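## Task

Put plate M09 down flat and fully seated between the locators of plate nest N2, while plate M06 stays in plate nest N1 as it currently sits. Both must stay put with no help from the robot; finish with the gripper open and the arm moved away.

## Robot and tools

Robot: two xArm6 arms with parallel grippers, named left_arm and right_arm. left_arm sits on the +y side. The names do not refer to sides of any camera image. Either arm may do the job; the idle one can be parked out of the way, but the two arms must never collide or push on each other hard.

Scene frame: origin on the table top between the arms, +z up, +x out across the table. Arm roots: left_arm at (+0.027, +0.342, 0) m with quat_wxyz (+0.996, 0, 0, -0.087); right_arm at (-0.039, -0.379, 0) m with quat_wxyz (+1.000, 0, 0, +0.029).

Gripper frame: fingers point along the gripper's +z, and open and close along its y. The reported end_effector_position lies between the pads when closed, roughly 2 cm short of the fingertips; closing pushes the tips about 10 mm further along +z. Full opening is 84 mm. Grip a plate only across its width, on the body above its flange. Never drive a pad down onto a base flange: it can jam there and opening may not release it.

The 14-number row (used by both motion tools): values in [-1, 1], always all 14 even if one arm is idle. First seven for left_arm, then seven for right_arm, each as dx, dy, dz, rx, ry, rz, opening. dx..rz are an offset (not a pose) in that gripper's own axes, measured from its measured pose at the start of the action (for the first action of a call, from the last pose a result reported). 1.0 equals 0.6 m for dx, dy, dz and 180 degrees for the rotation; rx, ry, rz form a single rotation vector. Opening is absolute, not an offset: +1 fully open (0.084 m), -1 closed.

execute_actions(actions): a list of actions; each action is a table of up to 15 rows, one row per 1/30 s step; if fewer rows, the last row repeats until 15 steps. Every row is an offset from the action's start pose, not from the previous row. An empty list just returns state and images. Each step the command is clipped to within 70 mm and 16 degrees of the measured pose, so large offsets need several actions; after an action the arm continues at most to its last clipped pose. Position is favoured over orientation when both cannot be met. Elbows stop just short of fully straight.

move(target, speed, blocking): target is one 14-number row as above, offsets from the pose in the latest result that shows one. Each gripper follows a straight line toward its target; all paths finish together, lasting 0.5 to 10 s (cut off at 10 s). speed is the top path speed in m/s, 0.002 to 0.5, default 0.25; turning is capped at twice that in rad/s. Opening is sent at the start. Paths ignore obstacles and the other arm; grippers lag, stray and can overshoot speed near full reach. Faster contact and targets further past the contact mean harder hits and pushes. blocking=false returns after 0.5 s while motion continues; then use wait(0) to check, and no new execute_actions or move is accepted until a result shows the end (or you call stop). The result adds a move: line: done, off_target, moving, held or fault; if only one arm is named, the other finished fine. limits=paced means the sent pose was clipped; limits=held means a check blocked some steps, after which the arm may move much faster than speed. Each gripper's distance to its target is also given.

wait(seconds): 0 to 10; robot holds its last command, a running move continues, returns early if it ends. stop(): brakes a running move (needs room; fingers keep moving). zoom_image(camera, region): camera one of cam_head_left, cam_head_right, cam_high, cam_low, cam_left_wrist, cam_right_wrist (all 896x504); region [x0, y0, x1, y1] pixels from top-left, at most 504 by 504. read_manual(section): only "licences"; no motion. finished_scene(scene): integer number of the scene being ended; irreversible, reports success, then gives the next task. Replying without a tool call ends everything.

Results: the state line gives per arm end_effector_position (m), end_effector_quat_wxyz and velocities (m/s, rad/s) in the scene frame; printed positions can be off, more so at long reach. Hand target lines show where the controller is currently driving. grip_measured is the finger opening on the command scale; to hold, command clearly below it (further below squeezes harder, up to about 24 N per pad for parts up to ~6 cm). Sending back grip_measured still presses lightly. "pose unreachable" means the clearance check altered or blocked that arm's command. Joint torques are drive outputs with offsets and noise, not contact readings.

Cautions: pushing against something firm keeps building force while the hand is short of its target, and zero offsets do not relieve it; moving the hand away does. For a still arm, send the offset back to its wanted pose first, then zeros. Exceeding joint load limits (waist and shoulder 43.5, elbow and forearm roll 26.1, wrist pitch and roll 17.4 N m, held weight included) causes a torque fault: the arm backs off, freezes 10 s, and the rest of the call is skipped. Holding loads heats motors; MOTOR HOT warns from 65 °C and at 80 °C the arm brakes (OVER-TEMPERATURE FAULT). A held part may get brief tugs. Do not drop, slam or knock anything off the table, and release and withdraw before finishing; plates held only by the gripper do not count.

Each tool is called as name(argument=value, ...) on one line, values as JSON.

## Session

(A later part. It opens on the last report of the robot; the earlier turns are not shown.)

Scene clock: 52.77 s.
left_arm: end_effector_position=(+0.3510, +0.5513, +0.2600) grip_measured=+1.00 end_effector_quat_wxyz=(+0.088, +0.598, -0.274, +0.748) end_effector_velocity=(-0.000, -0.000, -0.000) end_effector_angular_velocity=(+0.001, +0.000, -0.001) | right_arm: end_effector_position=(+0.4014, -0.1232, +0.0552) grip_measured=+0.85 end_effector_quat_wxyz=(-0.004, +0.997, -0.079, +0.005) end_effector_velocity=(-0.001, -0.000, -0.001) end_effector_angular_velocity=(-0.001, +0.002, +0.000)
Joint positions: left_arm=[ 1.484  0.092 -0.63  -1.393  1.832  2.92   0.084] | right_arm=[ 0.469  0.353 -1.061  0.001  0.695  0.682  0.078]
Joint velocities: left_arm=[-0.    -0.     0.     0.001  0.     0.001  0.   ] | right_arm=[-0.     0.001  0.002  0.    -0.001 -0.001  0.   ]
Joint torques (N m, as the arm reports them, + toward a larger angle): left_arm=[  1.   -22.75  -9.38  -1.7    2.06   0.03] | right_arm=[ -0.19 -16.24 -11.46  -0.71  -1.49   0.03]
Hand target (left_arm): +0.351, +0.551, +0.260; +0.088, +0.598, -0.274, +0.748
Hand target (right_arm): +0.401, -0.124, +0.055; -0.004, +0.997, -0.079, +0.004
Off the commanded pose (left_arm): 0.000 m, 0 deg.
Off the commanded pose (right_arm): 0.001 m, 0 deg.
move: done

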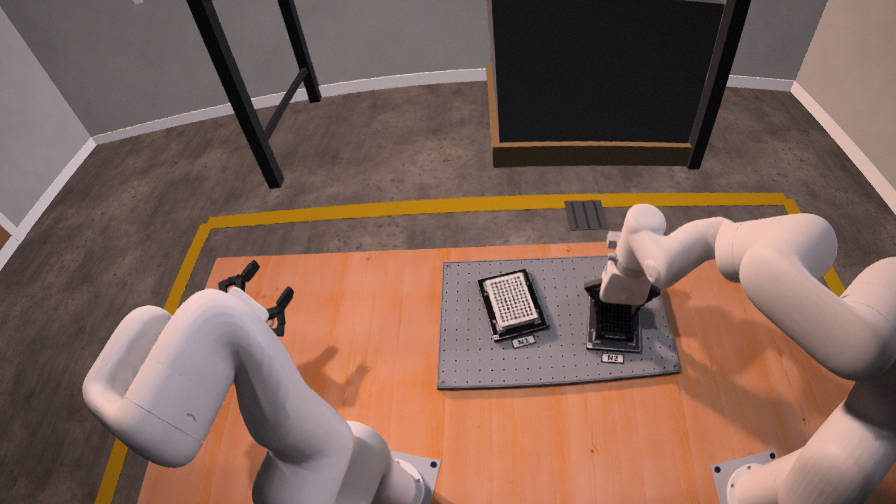

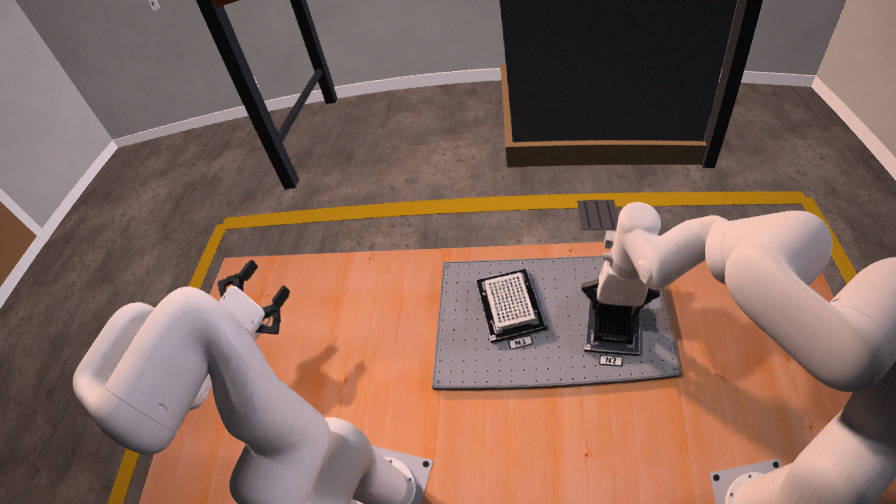

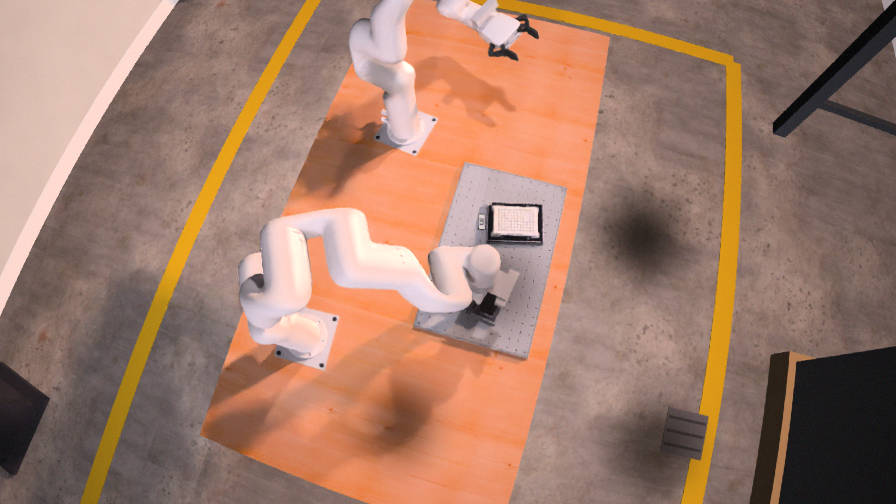

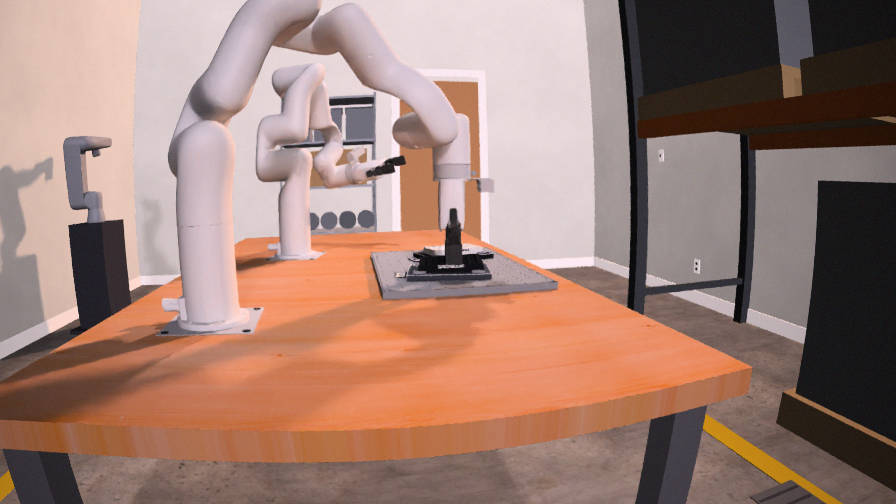

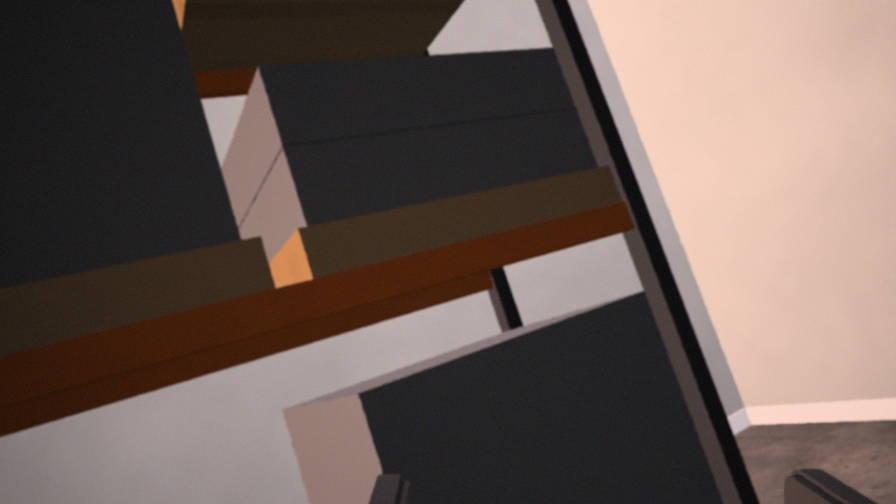

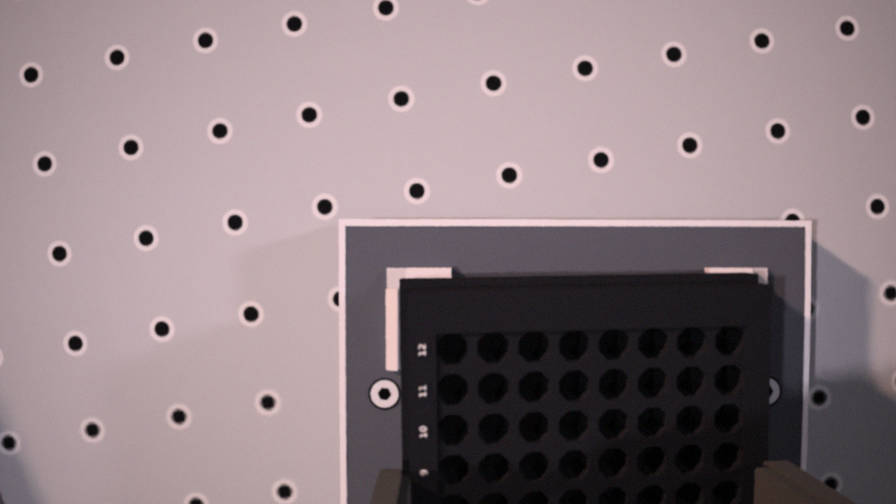

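move(target=[0,0,0,0,0,0,1,0,0,0.012,0,0,0,0.3], speed=0.006)

Scene clock: 67.57 s.
left_arm: end_effector_position=(+0.3510, +0.5513, +0.2600) grip_measured=+1.00 end_effector_quat_wxyz=(+0.088, +0.598, -0.274, +0.748) end_effector_velocity=(-0.000, -0.000, +0.000) end_effector_angular_velocity=(-0.000, -0.002, -0.000) | right_arm: end_effector_position=(+0.4030, -0.1224, +0.0517) grip_measured=+0.87 end_effector_quat_wxyz=(-0.006, +0.997, -0.079, +0.008) end_effector_velocity=(-0.000, -0.000, +0.000) end_effector_angular_velocity=(+0.001, -0.002, +0.002)
Joint positions: left_arm=[ 1.484  0.092 -0.63  -1.393  1.832  2.92   0.084] | right_arm=[ 0.468  0.361 -1.059  0.001  0.678  0.682  0.079]
Joint velocities: left_arm=[ 0.    -0.001  0.001 -0.     0.001  0.001  0.   ] | right_arm=[-0.001 -0.002  0.004  0.    -0.005 -0.002 -0.   ]
Joint torques (N m, as the arm reports them, + toward a larger angle): left_arm=[  0.79 -23.03  -8.99  -1.9    2.25   0.16] | right_arm=[ 1.27 -3.62 -3.04  0.59 -2.47 -0.09]
Hand target (left_arm): +0.351, +0.551, +0.260; +0.088, +0.598, -0.274, +0.748
Hand target (right_arm): +0.401, -0.123, +0.048; -0.004, +0.997, -0.079, +0.005
Off the commanded pose (left_arm): 0.000 m, 0 deg.
Off the commanded pose (right_arm): 0.004 m, 0 deg.
move: off_target (right_arm)

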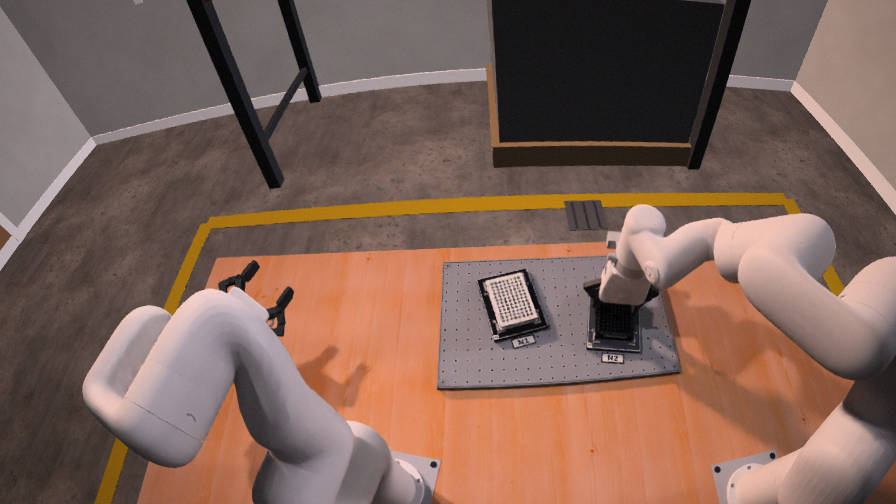

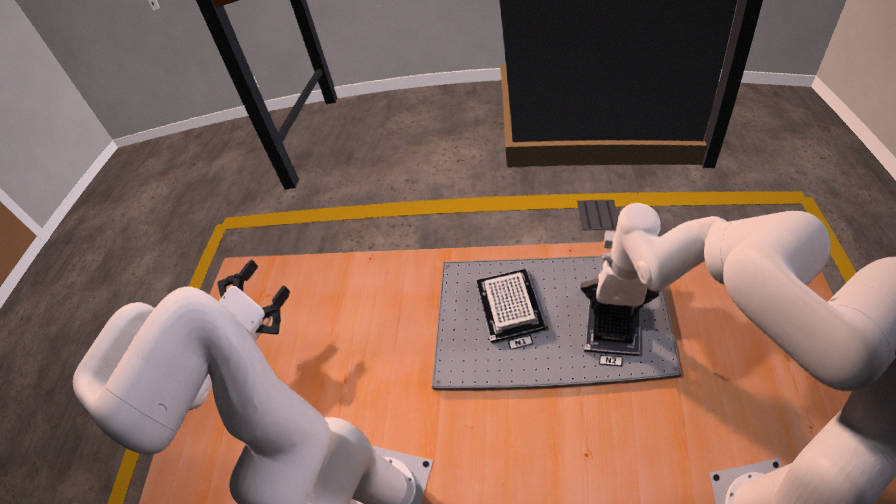

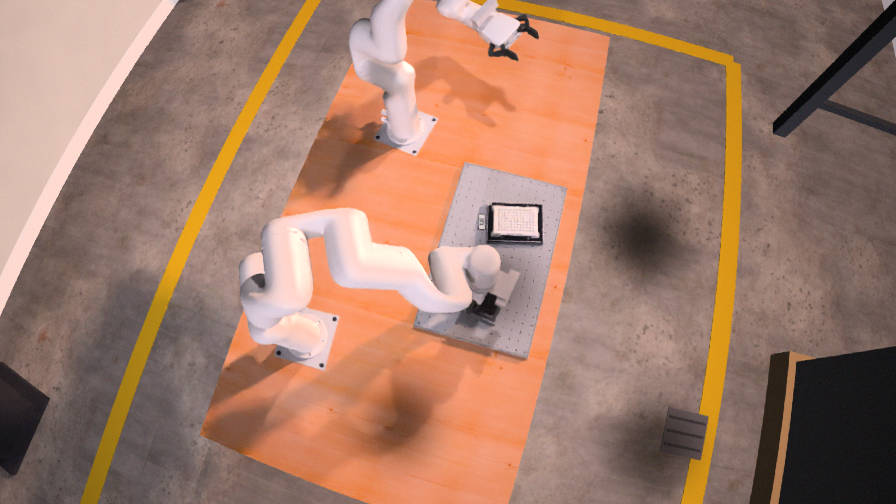

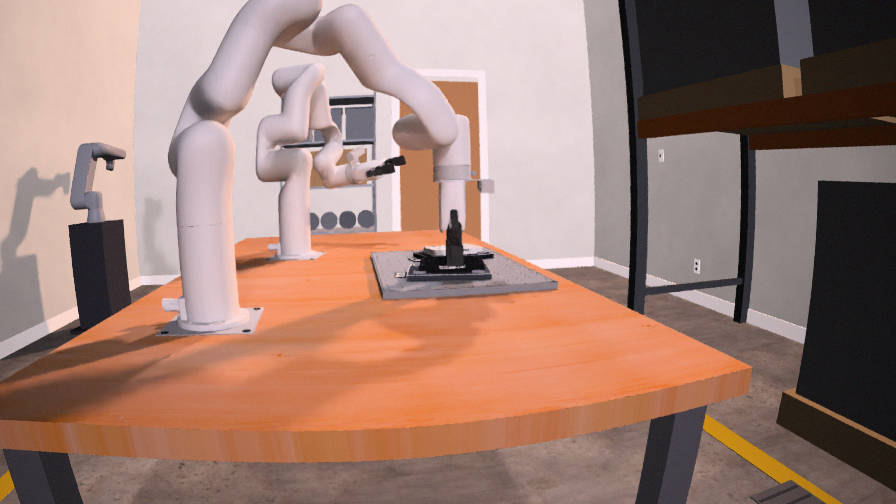

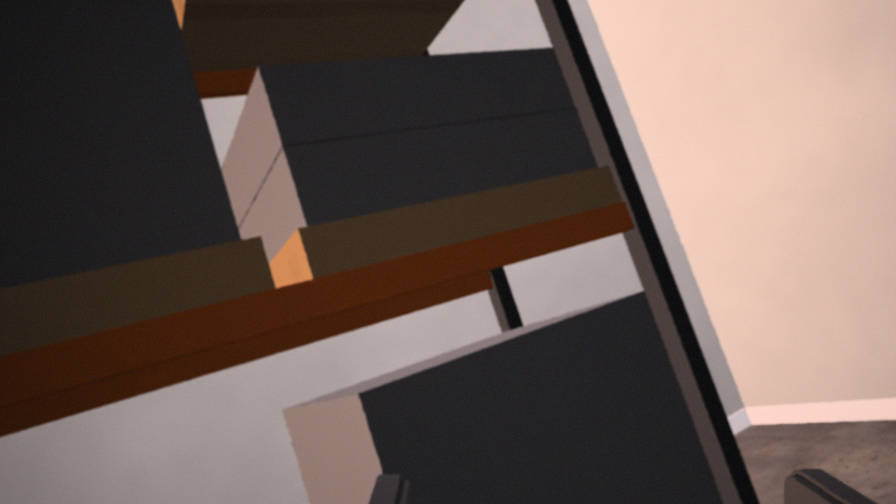

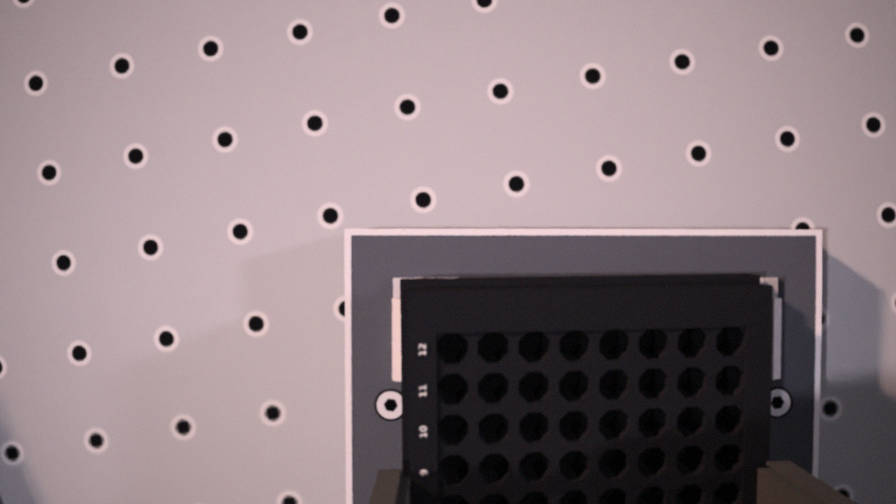

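zoom_image(camera="cam_right_wrist", region=[340,220,840,420])

zoom_image(camera="cam_low", region=[390,220,510,290])

Region (340, 220, 840, 420) of cam_right_wrist's 896x504 image, scaled by 1.008, with more detail than that image has; it fills the top 202 rows of this view, and the rest is white.

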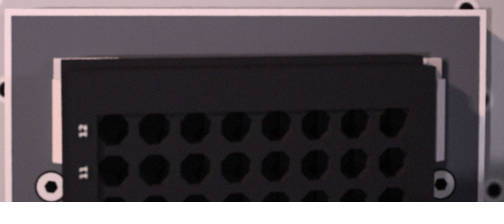

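Region (390, 220, 510, 290) of cam_low's 896x504 image, scaled by 4.200, with more detail than that image has; it fills the top 294 rows of this view, and the rest is white.

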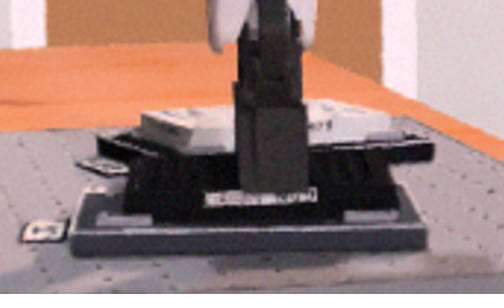

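Covering the far locators; lift, pull back, lower.

move(target=[0,0,0,0,0,0,1,-0.003,0,-0.006,0,0,0,0.3], speed=0.01)

move(target=[0,0,0,0,0,0,1,-0.001,0,0.013,0,0,0,0.3], speed=0.006)

zoom_image(camera="cam_right_wrist", region=[340,220,840,420])

zoom_image(camera="cam_low", region=[390,220,510,290])

Scene clock: 77.47 s.
left_arm: end_effector_position=(+0.3510, +0.5513, +0.2600) grip_measured=+1.00 end_effector_quat_wxyz=(+0.088, +0.598, -0.274, +0.748) end_effector_velocity=(-0.000, +0.000, +0.000) end_effector_angular_velocity=(+0.001, -0.000, -0.000) | right_arm: end_effector_position=(+0.4001, -0.1225, +0.0538) grip_measured=+0.85 end_effector_quat_wxyz=(-0.005, +0.997, -0.079, +0.007) end_effector_velocity=(+0.000, -0.001, +0.002) end_effector_angular_velocity=(-0.000, +0.001, -0.005)
Joint positions: left_arm=[ 1.484  0.092 -0.63  -1.393  1.832  2.92   0.084] | right_arm=[ 0.471  0.352 -1.053  0.001  0.684  0.685  0.079]
Joint velocities: left_arm=[ 0.    -0.001 -0.     0.     0.001 -0.     0.   ] | right_arm=[-0.002 -0.004 -0.001  0.     0.005  0.003 -0.   ]
Joint torques (N m, as the arm reports them, + toward a larger angle): left_arm=[  0.83 -22.8   -8.99  -1.75   2.01   0.31] | right_arm=[ -0.32 -11.9   -6.67   0.39   0.43   0.48]
Hand target (left_arm): +0.351, +0.551, +0.260; +0.088, +0.598, -0.274, +0.748
Hand target (right_arm): +0.401, -0.122, +0.055; -0.006, +0.997, -0.079, +0.008
Off the commanded pose (left_arm): 0.000 m, 0 deg.
Off the commanded pose (right_arm): 0.002 m, 0 deg.
move: done

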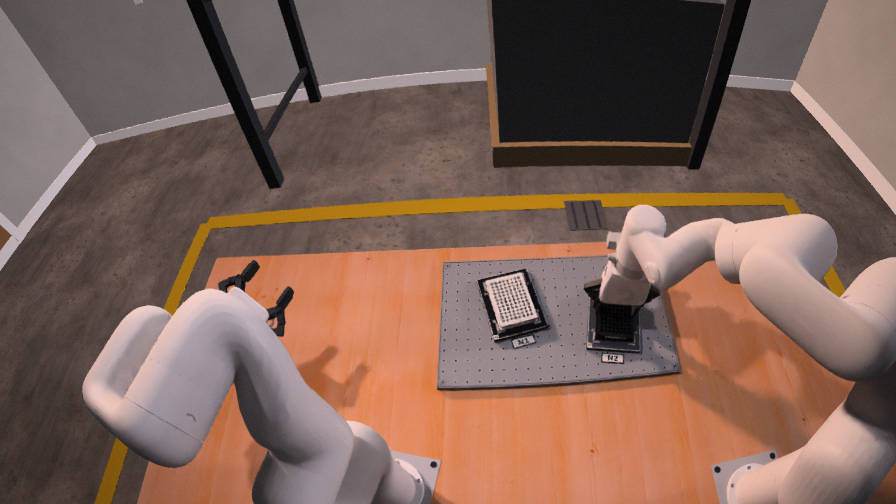

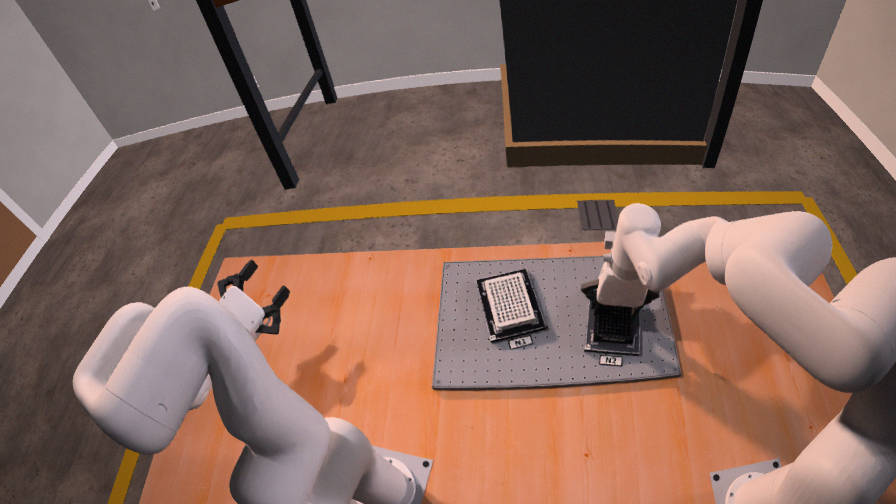

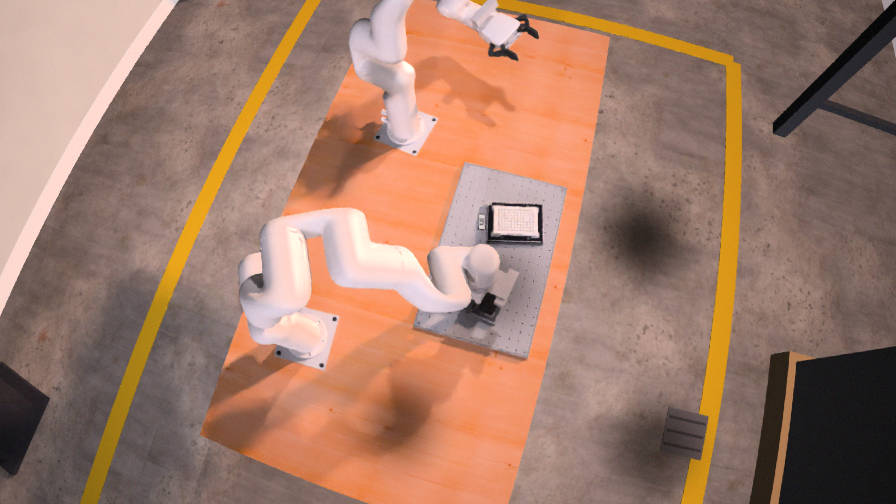

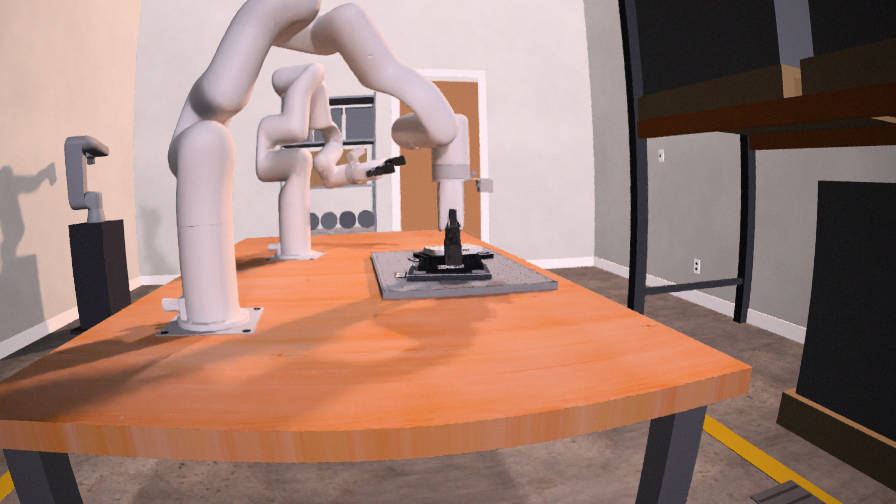

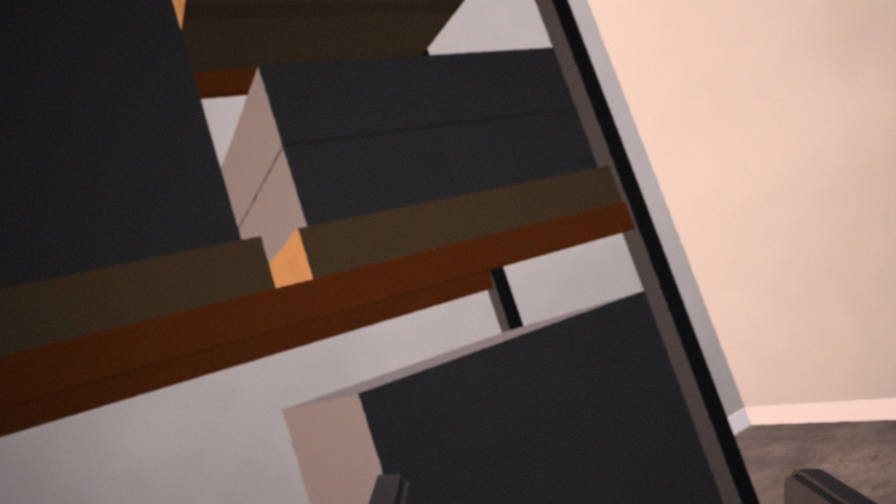

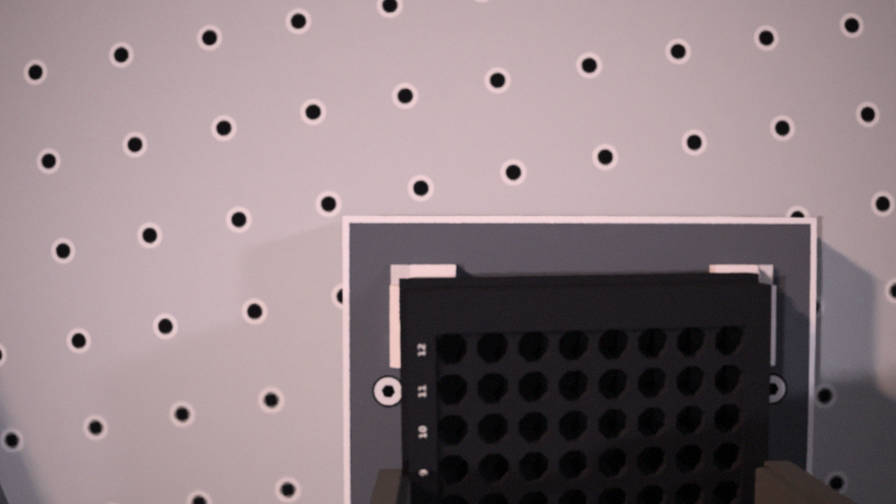

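Scene clock: 79.00 s.
left_arm: end_effector_position=(+0.3510, +0.5513, +0.2600) grip_measured=+1.00 end_effector_quat_wxyz=(+0.088, +0.598, -0.274, +0.748) end_effector_velocity=(-0.000, -0.000, -0.000) end_effector_angular_velocity=(-0.001, +0.001, -0.000) | right_arm: end_effector_position=(+0.4021, -0.1210, +0.0516) grip_measured=+0.87 end_effector_quat_wxyz=(-0.008, +0.997, -0.079, +0.011) end_effector_velocity=(-0.000, -0.000, +0.000) end_effector_angular_velocity=(-0.000, +0.000, -0.001)
Joint positions: left_arm=[ 1.484  0.092 -0.63  -1.393  1.832  2.92   0.084] | right_arm=[ 0.472  0.357 -1.05   0.001  0.664  0.685  0.079]
Joint velocities: left_arm=[0.001 0.    0.001 0.001 0.    0.    0.   ] | right_arm=[-0.    -0.     0.    -0.     0.     0.001 -0.   ]
Joint torques (N m, as the arm reports them, + toward a larger angle): left_arm=[  0.51 -23.33  -8.98  -2.04   2.09   0.19] | right_arm=[ 1.46 -1.96 -0.64  1.23 -1.21 -0.09]
Hand target (left_arm): +0.351, +0.551, +0.260; +0.088, +0.598, -0.274, +0.748
Hand target (right_arm): +0.400, -0.122, +0.046; -0.005, +0.997, -0.079, +0.007
Off the commanded pose (left_arm): 0.000 m, 0 deg.
Off the commanded pose (right_arm): 0.006 m, 1 deg.
move: off_target (right_arm)

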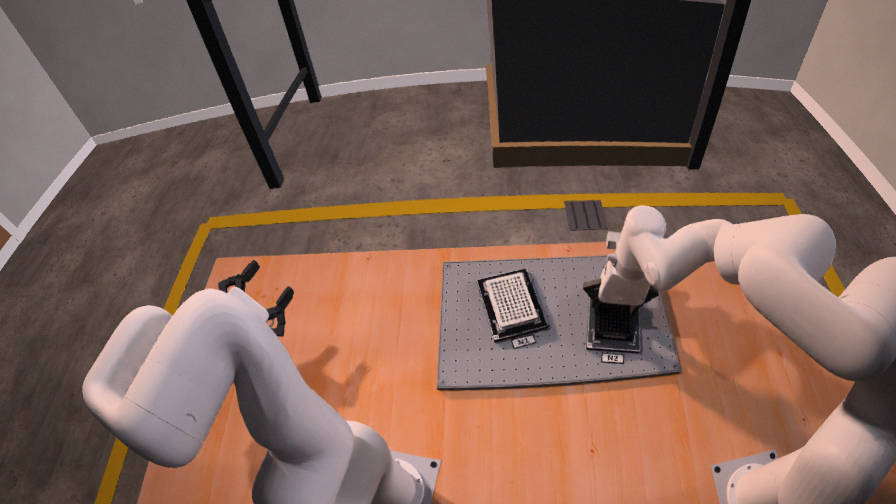

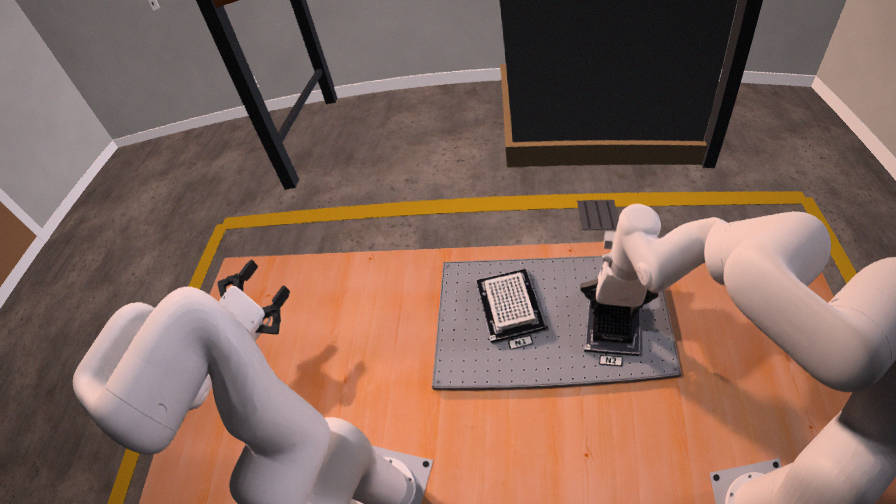

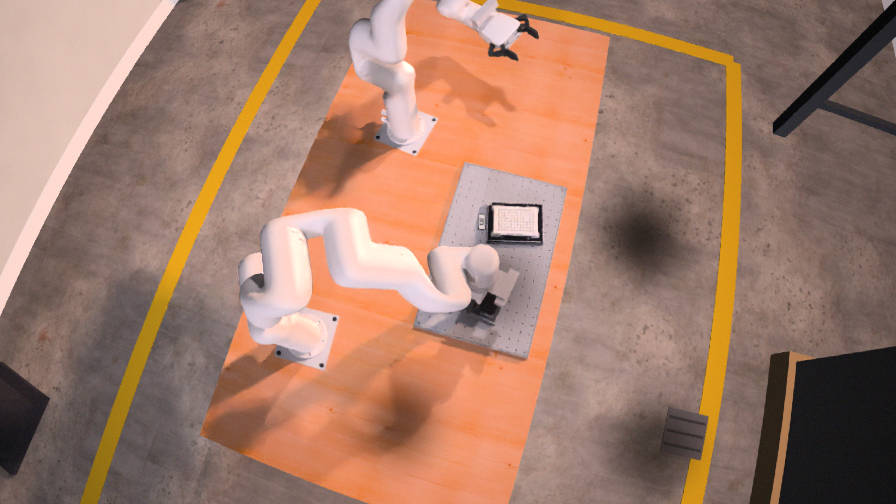

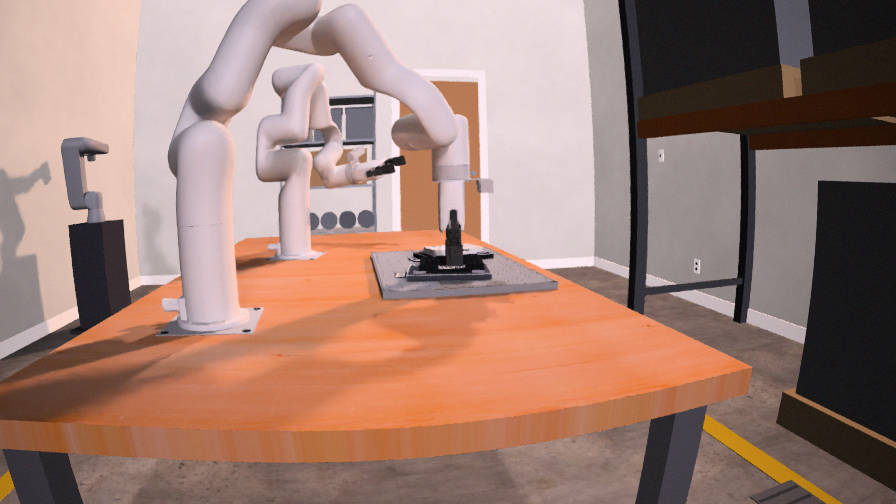

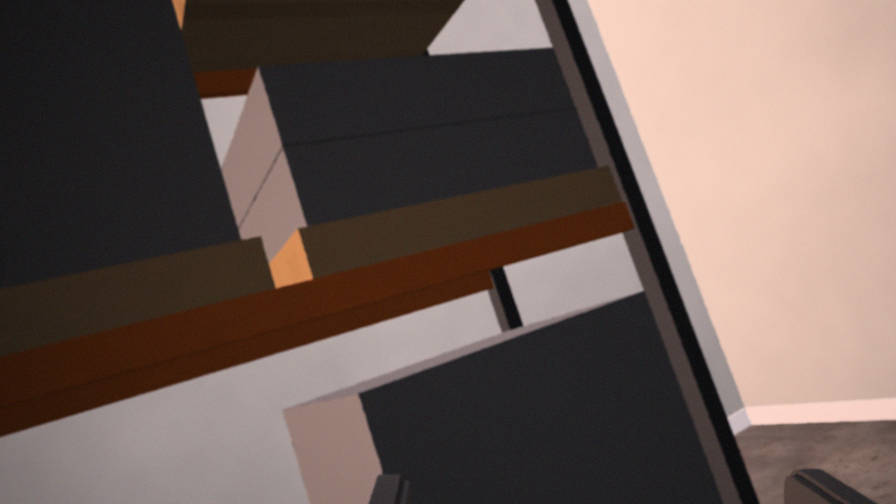

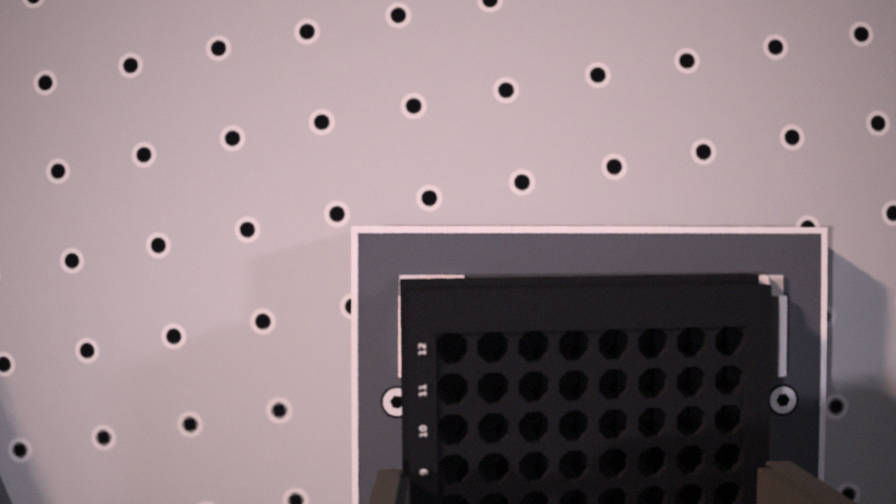

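Region (340, 220, 840, 420) of cam_right_wrist's 896x504 image, scaled by 1.008, with more detail than that image has; it fills the top 202 rows of this view, and the rest is white.

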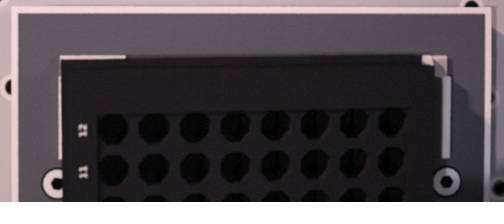

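Region (390, 220, 510, 290) of cam_low's 896x504 image, scaled by 4.200, with more detail than that image has; it fills the top 294 rows of this view, and the rest is white.

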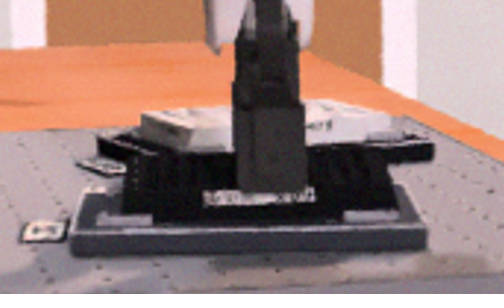

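move(target=[0,0,0,0,0,0,1,-0.006,0.002,-0.009,0,0,0,0.3], speed=0.01)

zoom_image(camera="cam_right_wrist", region=[340,220,840,420])

zoom_image(camera="cam_head_left", region=[570,270,680,370])

Scene clock: 86.70 s.
left_arm: end_effector_position=(+0.3510, +0.5513, +0.2600) grip_measured=+1.00 end_effector_quat_wxyz=(+0.088, +0.598, -0.274, +0.748) end_effector_velocity=(+0.000, +0.000, -0.000) end_effector_angular_velocity=(+0.000, -0.000, +0.001) | right_arm: end_effector_position=(+0.3964, -0.1229, +0.0544) grip_measured=+0.85 end_effector_quat_wxyz=(-0.007, +0.997, -0.079, +0.009) end_effector_velocity=(+0.001, +0.002, +0.005) end_effector_angular_velocity=(+0.004, -0.007, +0.002)
Joint positions: left_arm=[ 1.484  0.092 -0.63  -1.393  1.832  2.92   0.084] | right_arm=[ 0.474  0.338 -1.033  0.001  0.673  0.688  0.078]
Joint velocities: left_arm=[-0.     0.001 -0.    -0.001 -0.     0.001  0.   ] | right_arm=[ 0.001 -0.009 -0.003 -0.     0.004 -0.    -0.   ]
Joint torques (N m, as the arm reports them, + toward a larger angle): left_arm=[  0.66 -22.51  -9.31  -2.09   2.09   0.29] | right_arm=[  0.4  -16.1  -11.38  -0.05  -0.86   0.08]
Hand target (left_arm): +0.351, +0.551, +0.260; +0.088, +0.598, -0.274, +0.748
Hand target (right_arm): +0.398, -0.122, +0.057; -0.008, +0.997, -0.079, +0.011
Off the commanded pose (left_arm): 0.000 m, 0 deg.
Off the commanded pose (right_arm): 0.003 m, 0 deg.
move: done

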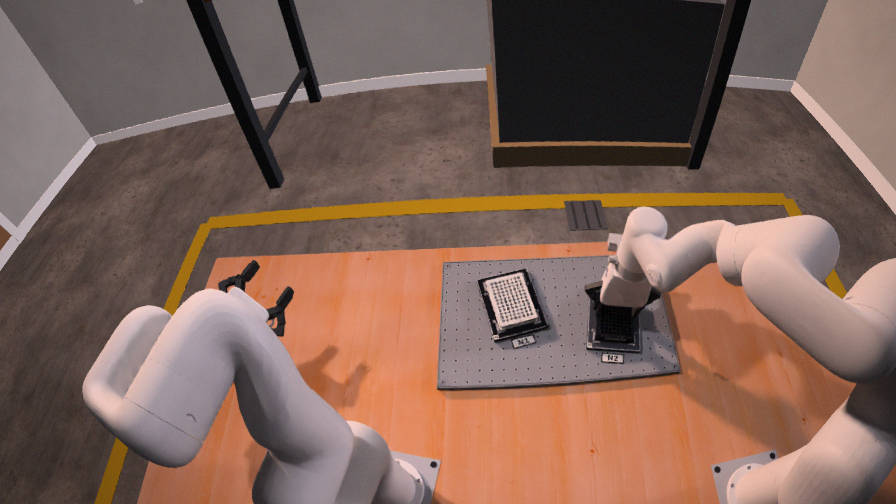

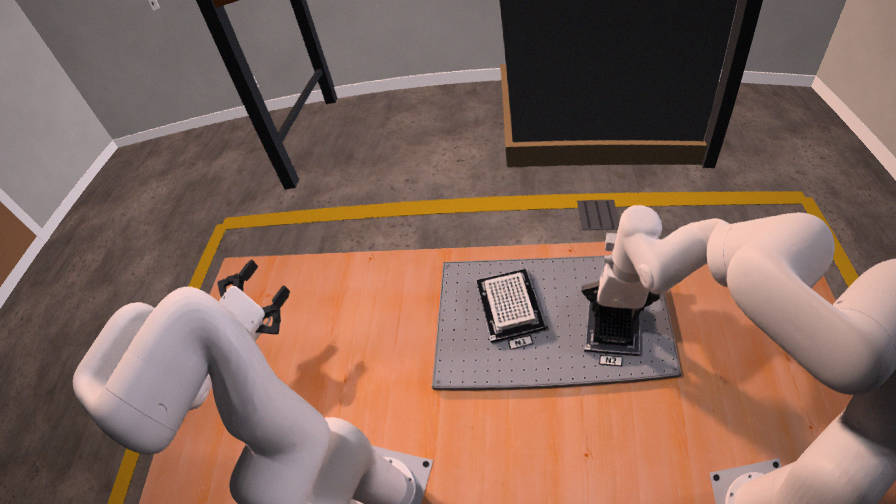

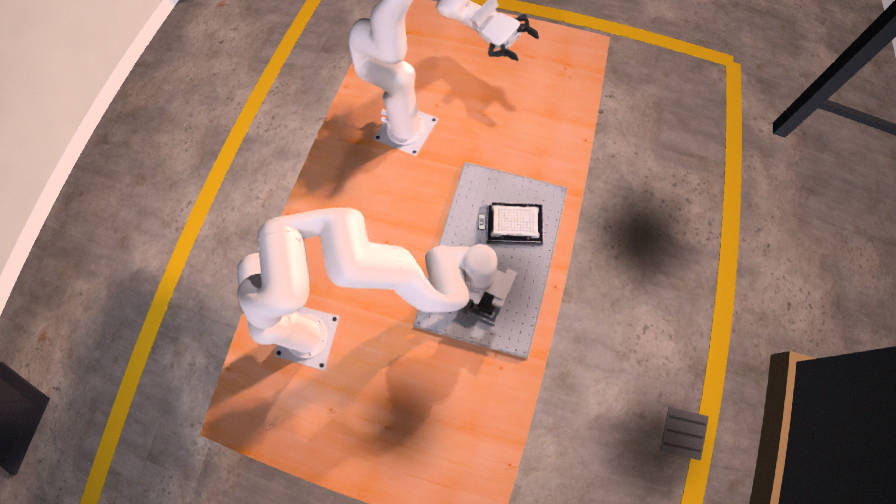

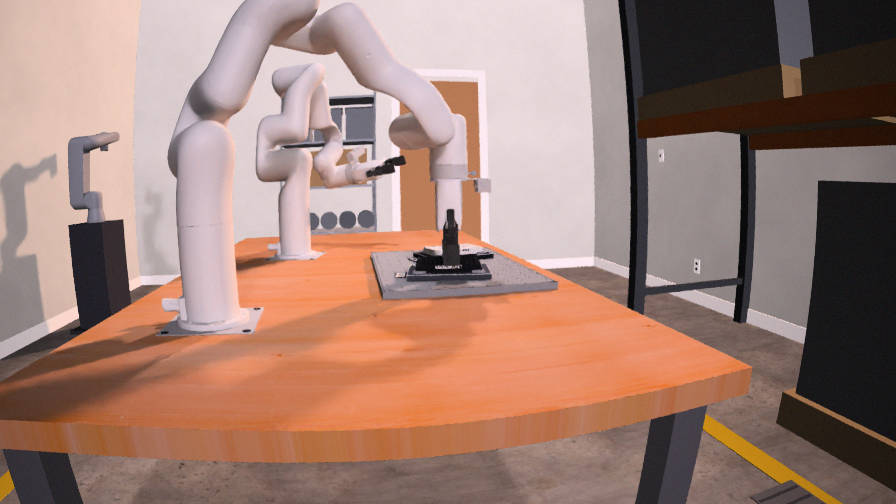

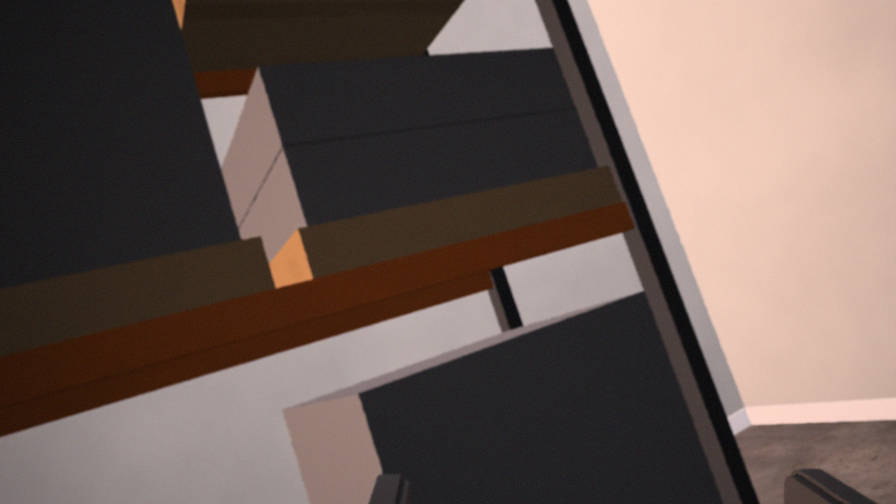

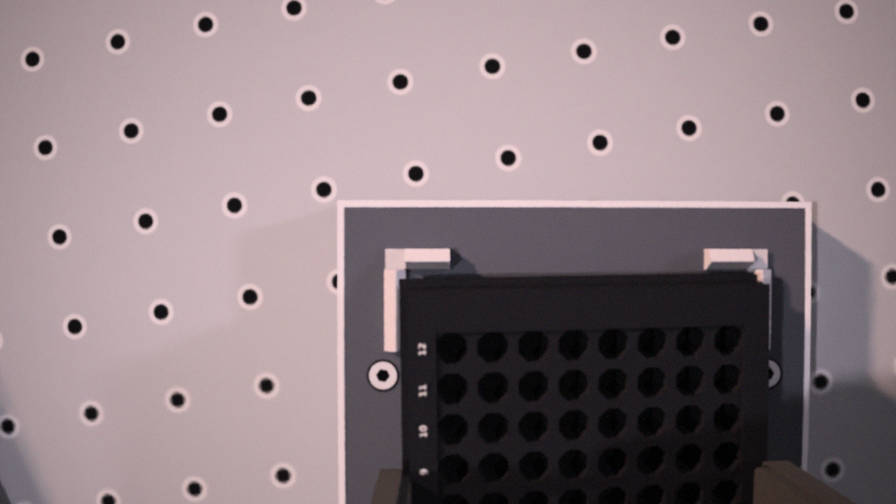

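Region (340, 220, 840, 420) of cam_right_wrist's 896x504 image, scaled by 1.008, with more detail than that image has; it fills the top 202 rows of this view, and the rest is white.

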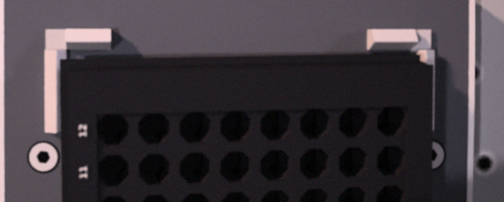

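Region (570, 270, 680, 370) of cam_head_left's 896x504 image, scaled by 4.582, with more detail than that image has; it fills the top 458 rows of this view, and the rest is white.

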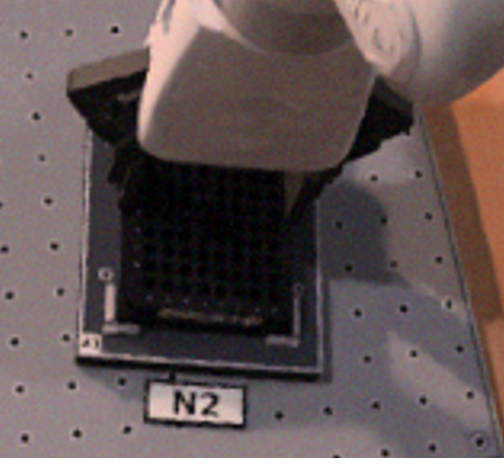

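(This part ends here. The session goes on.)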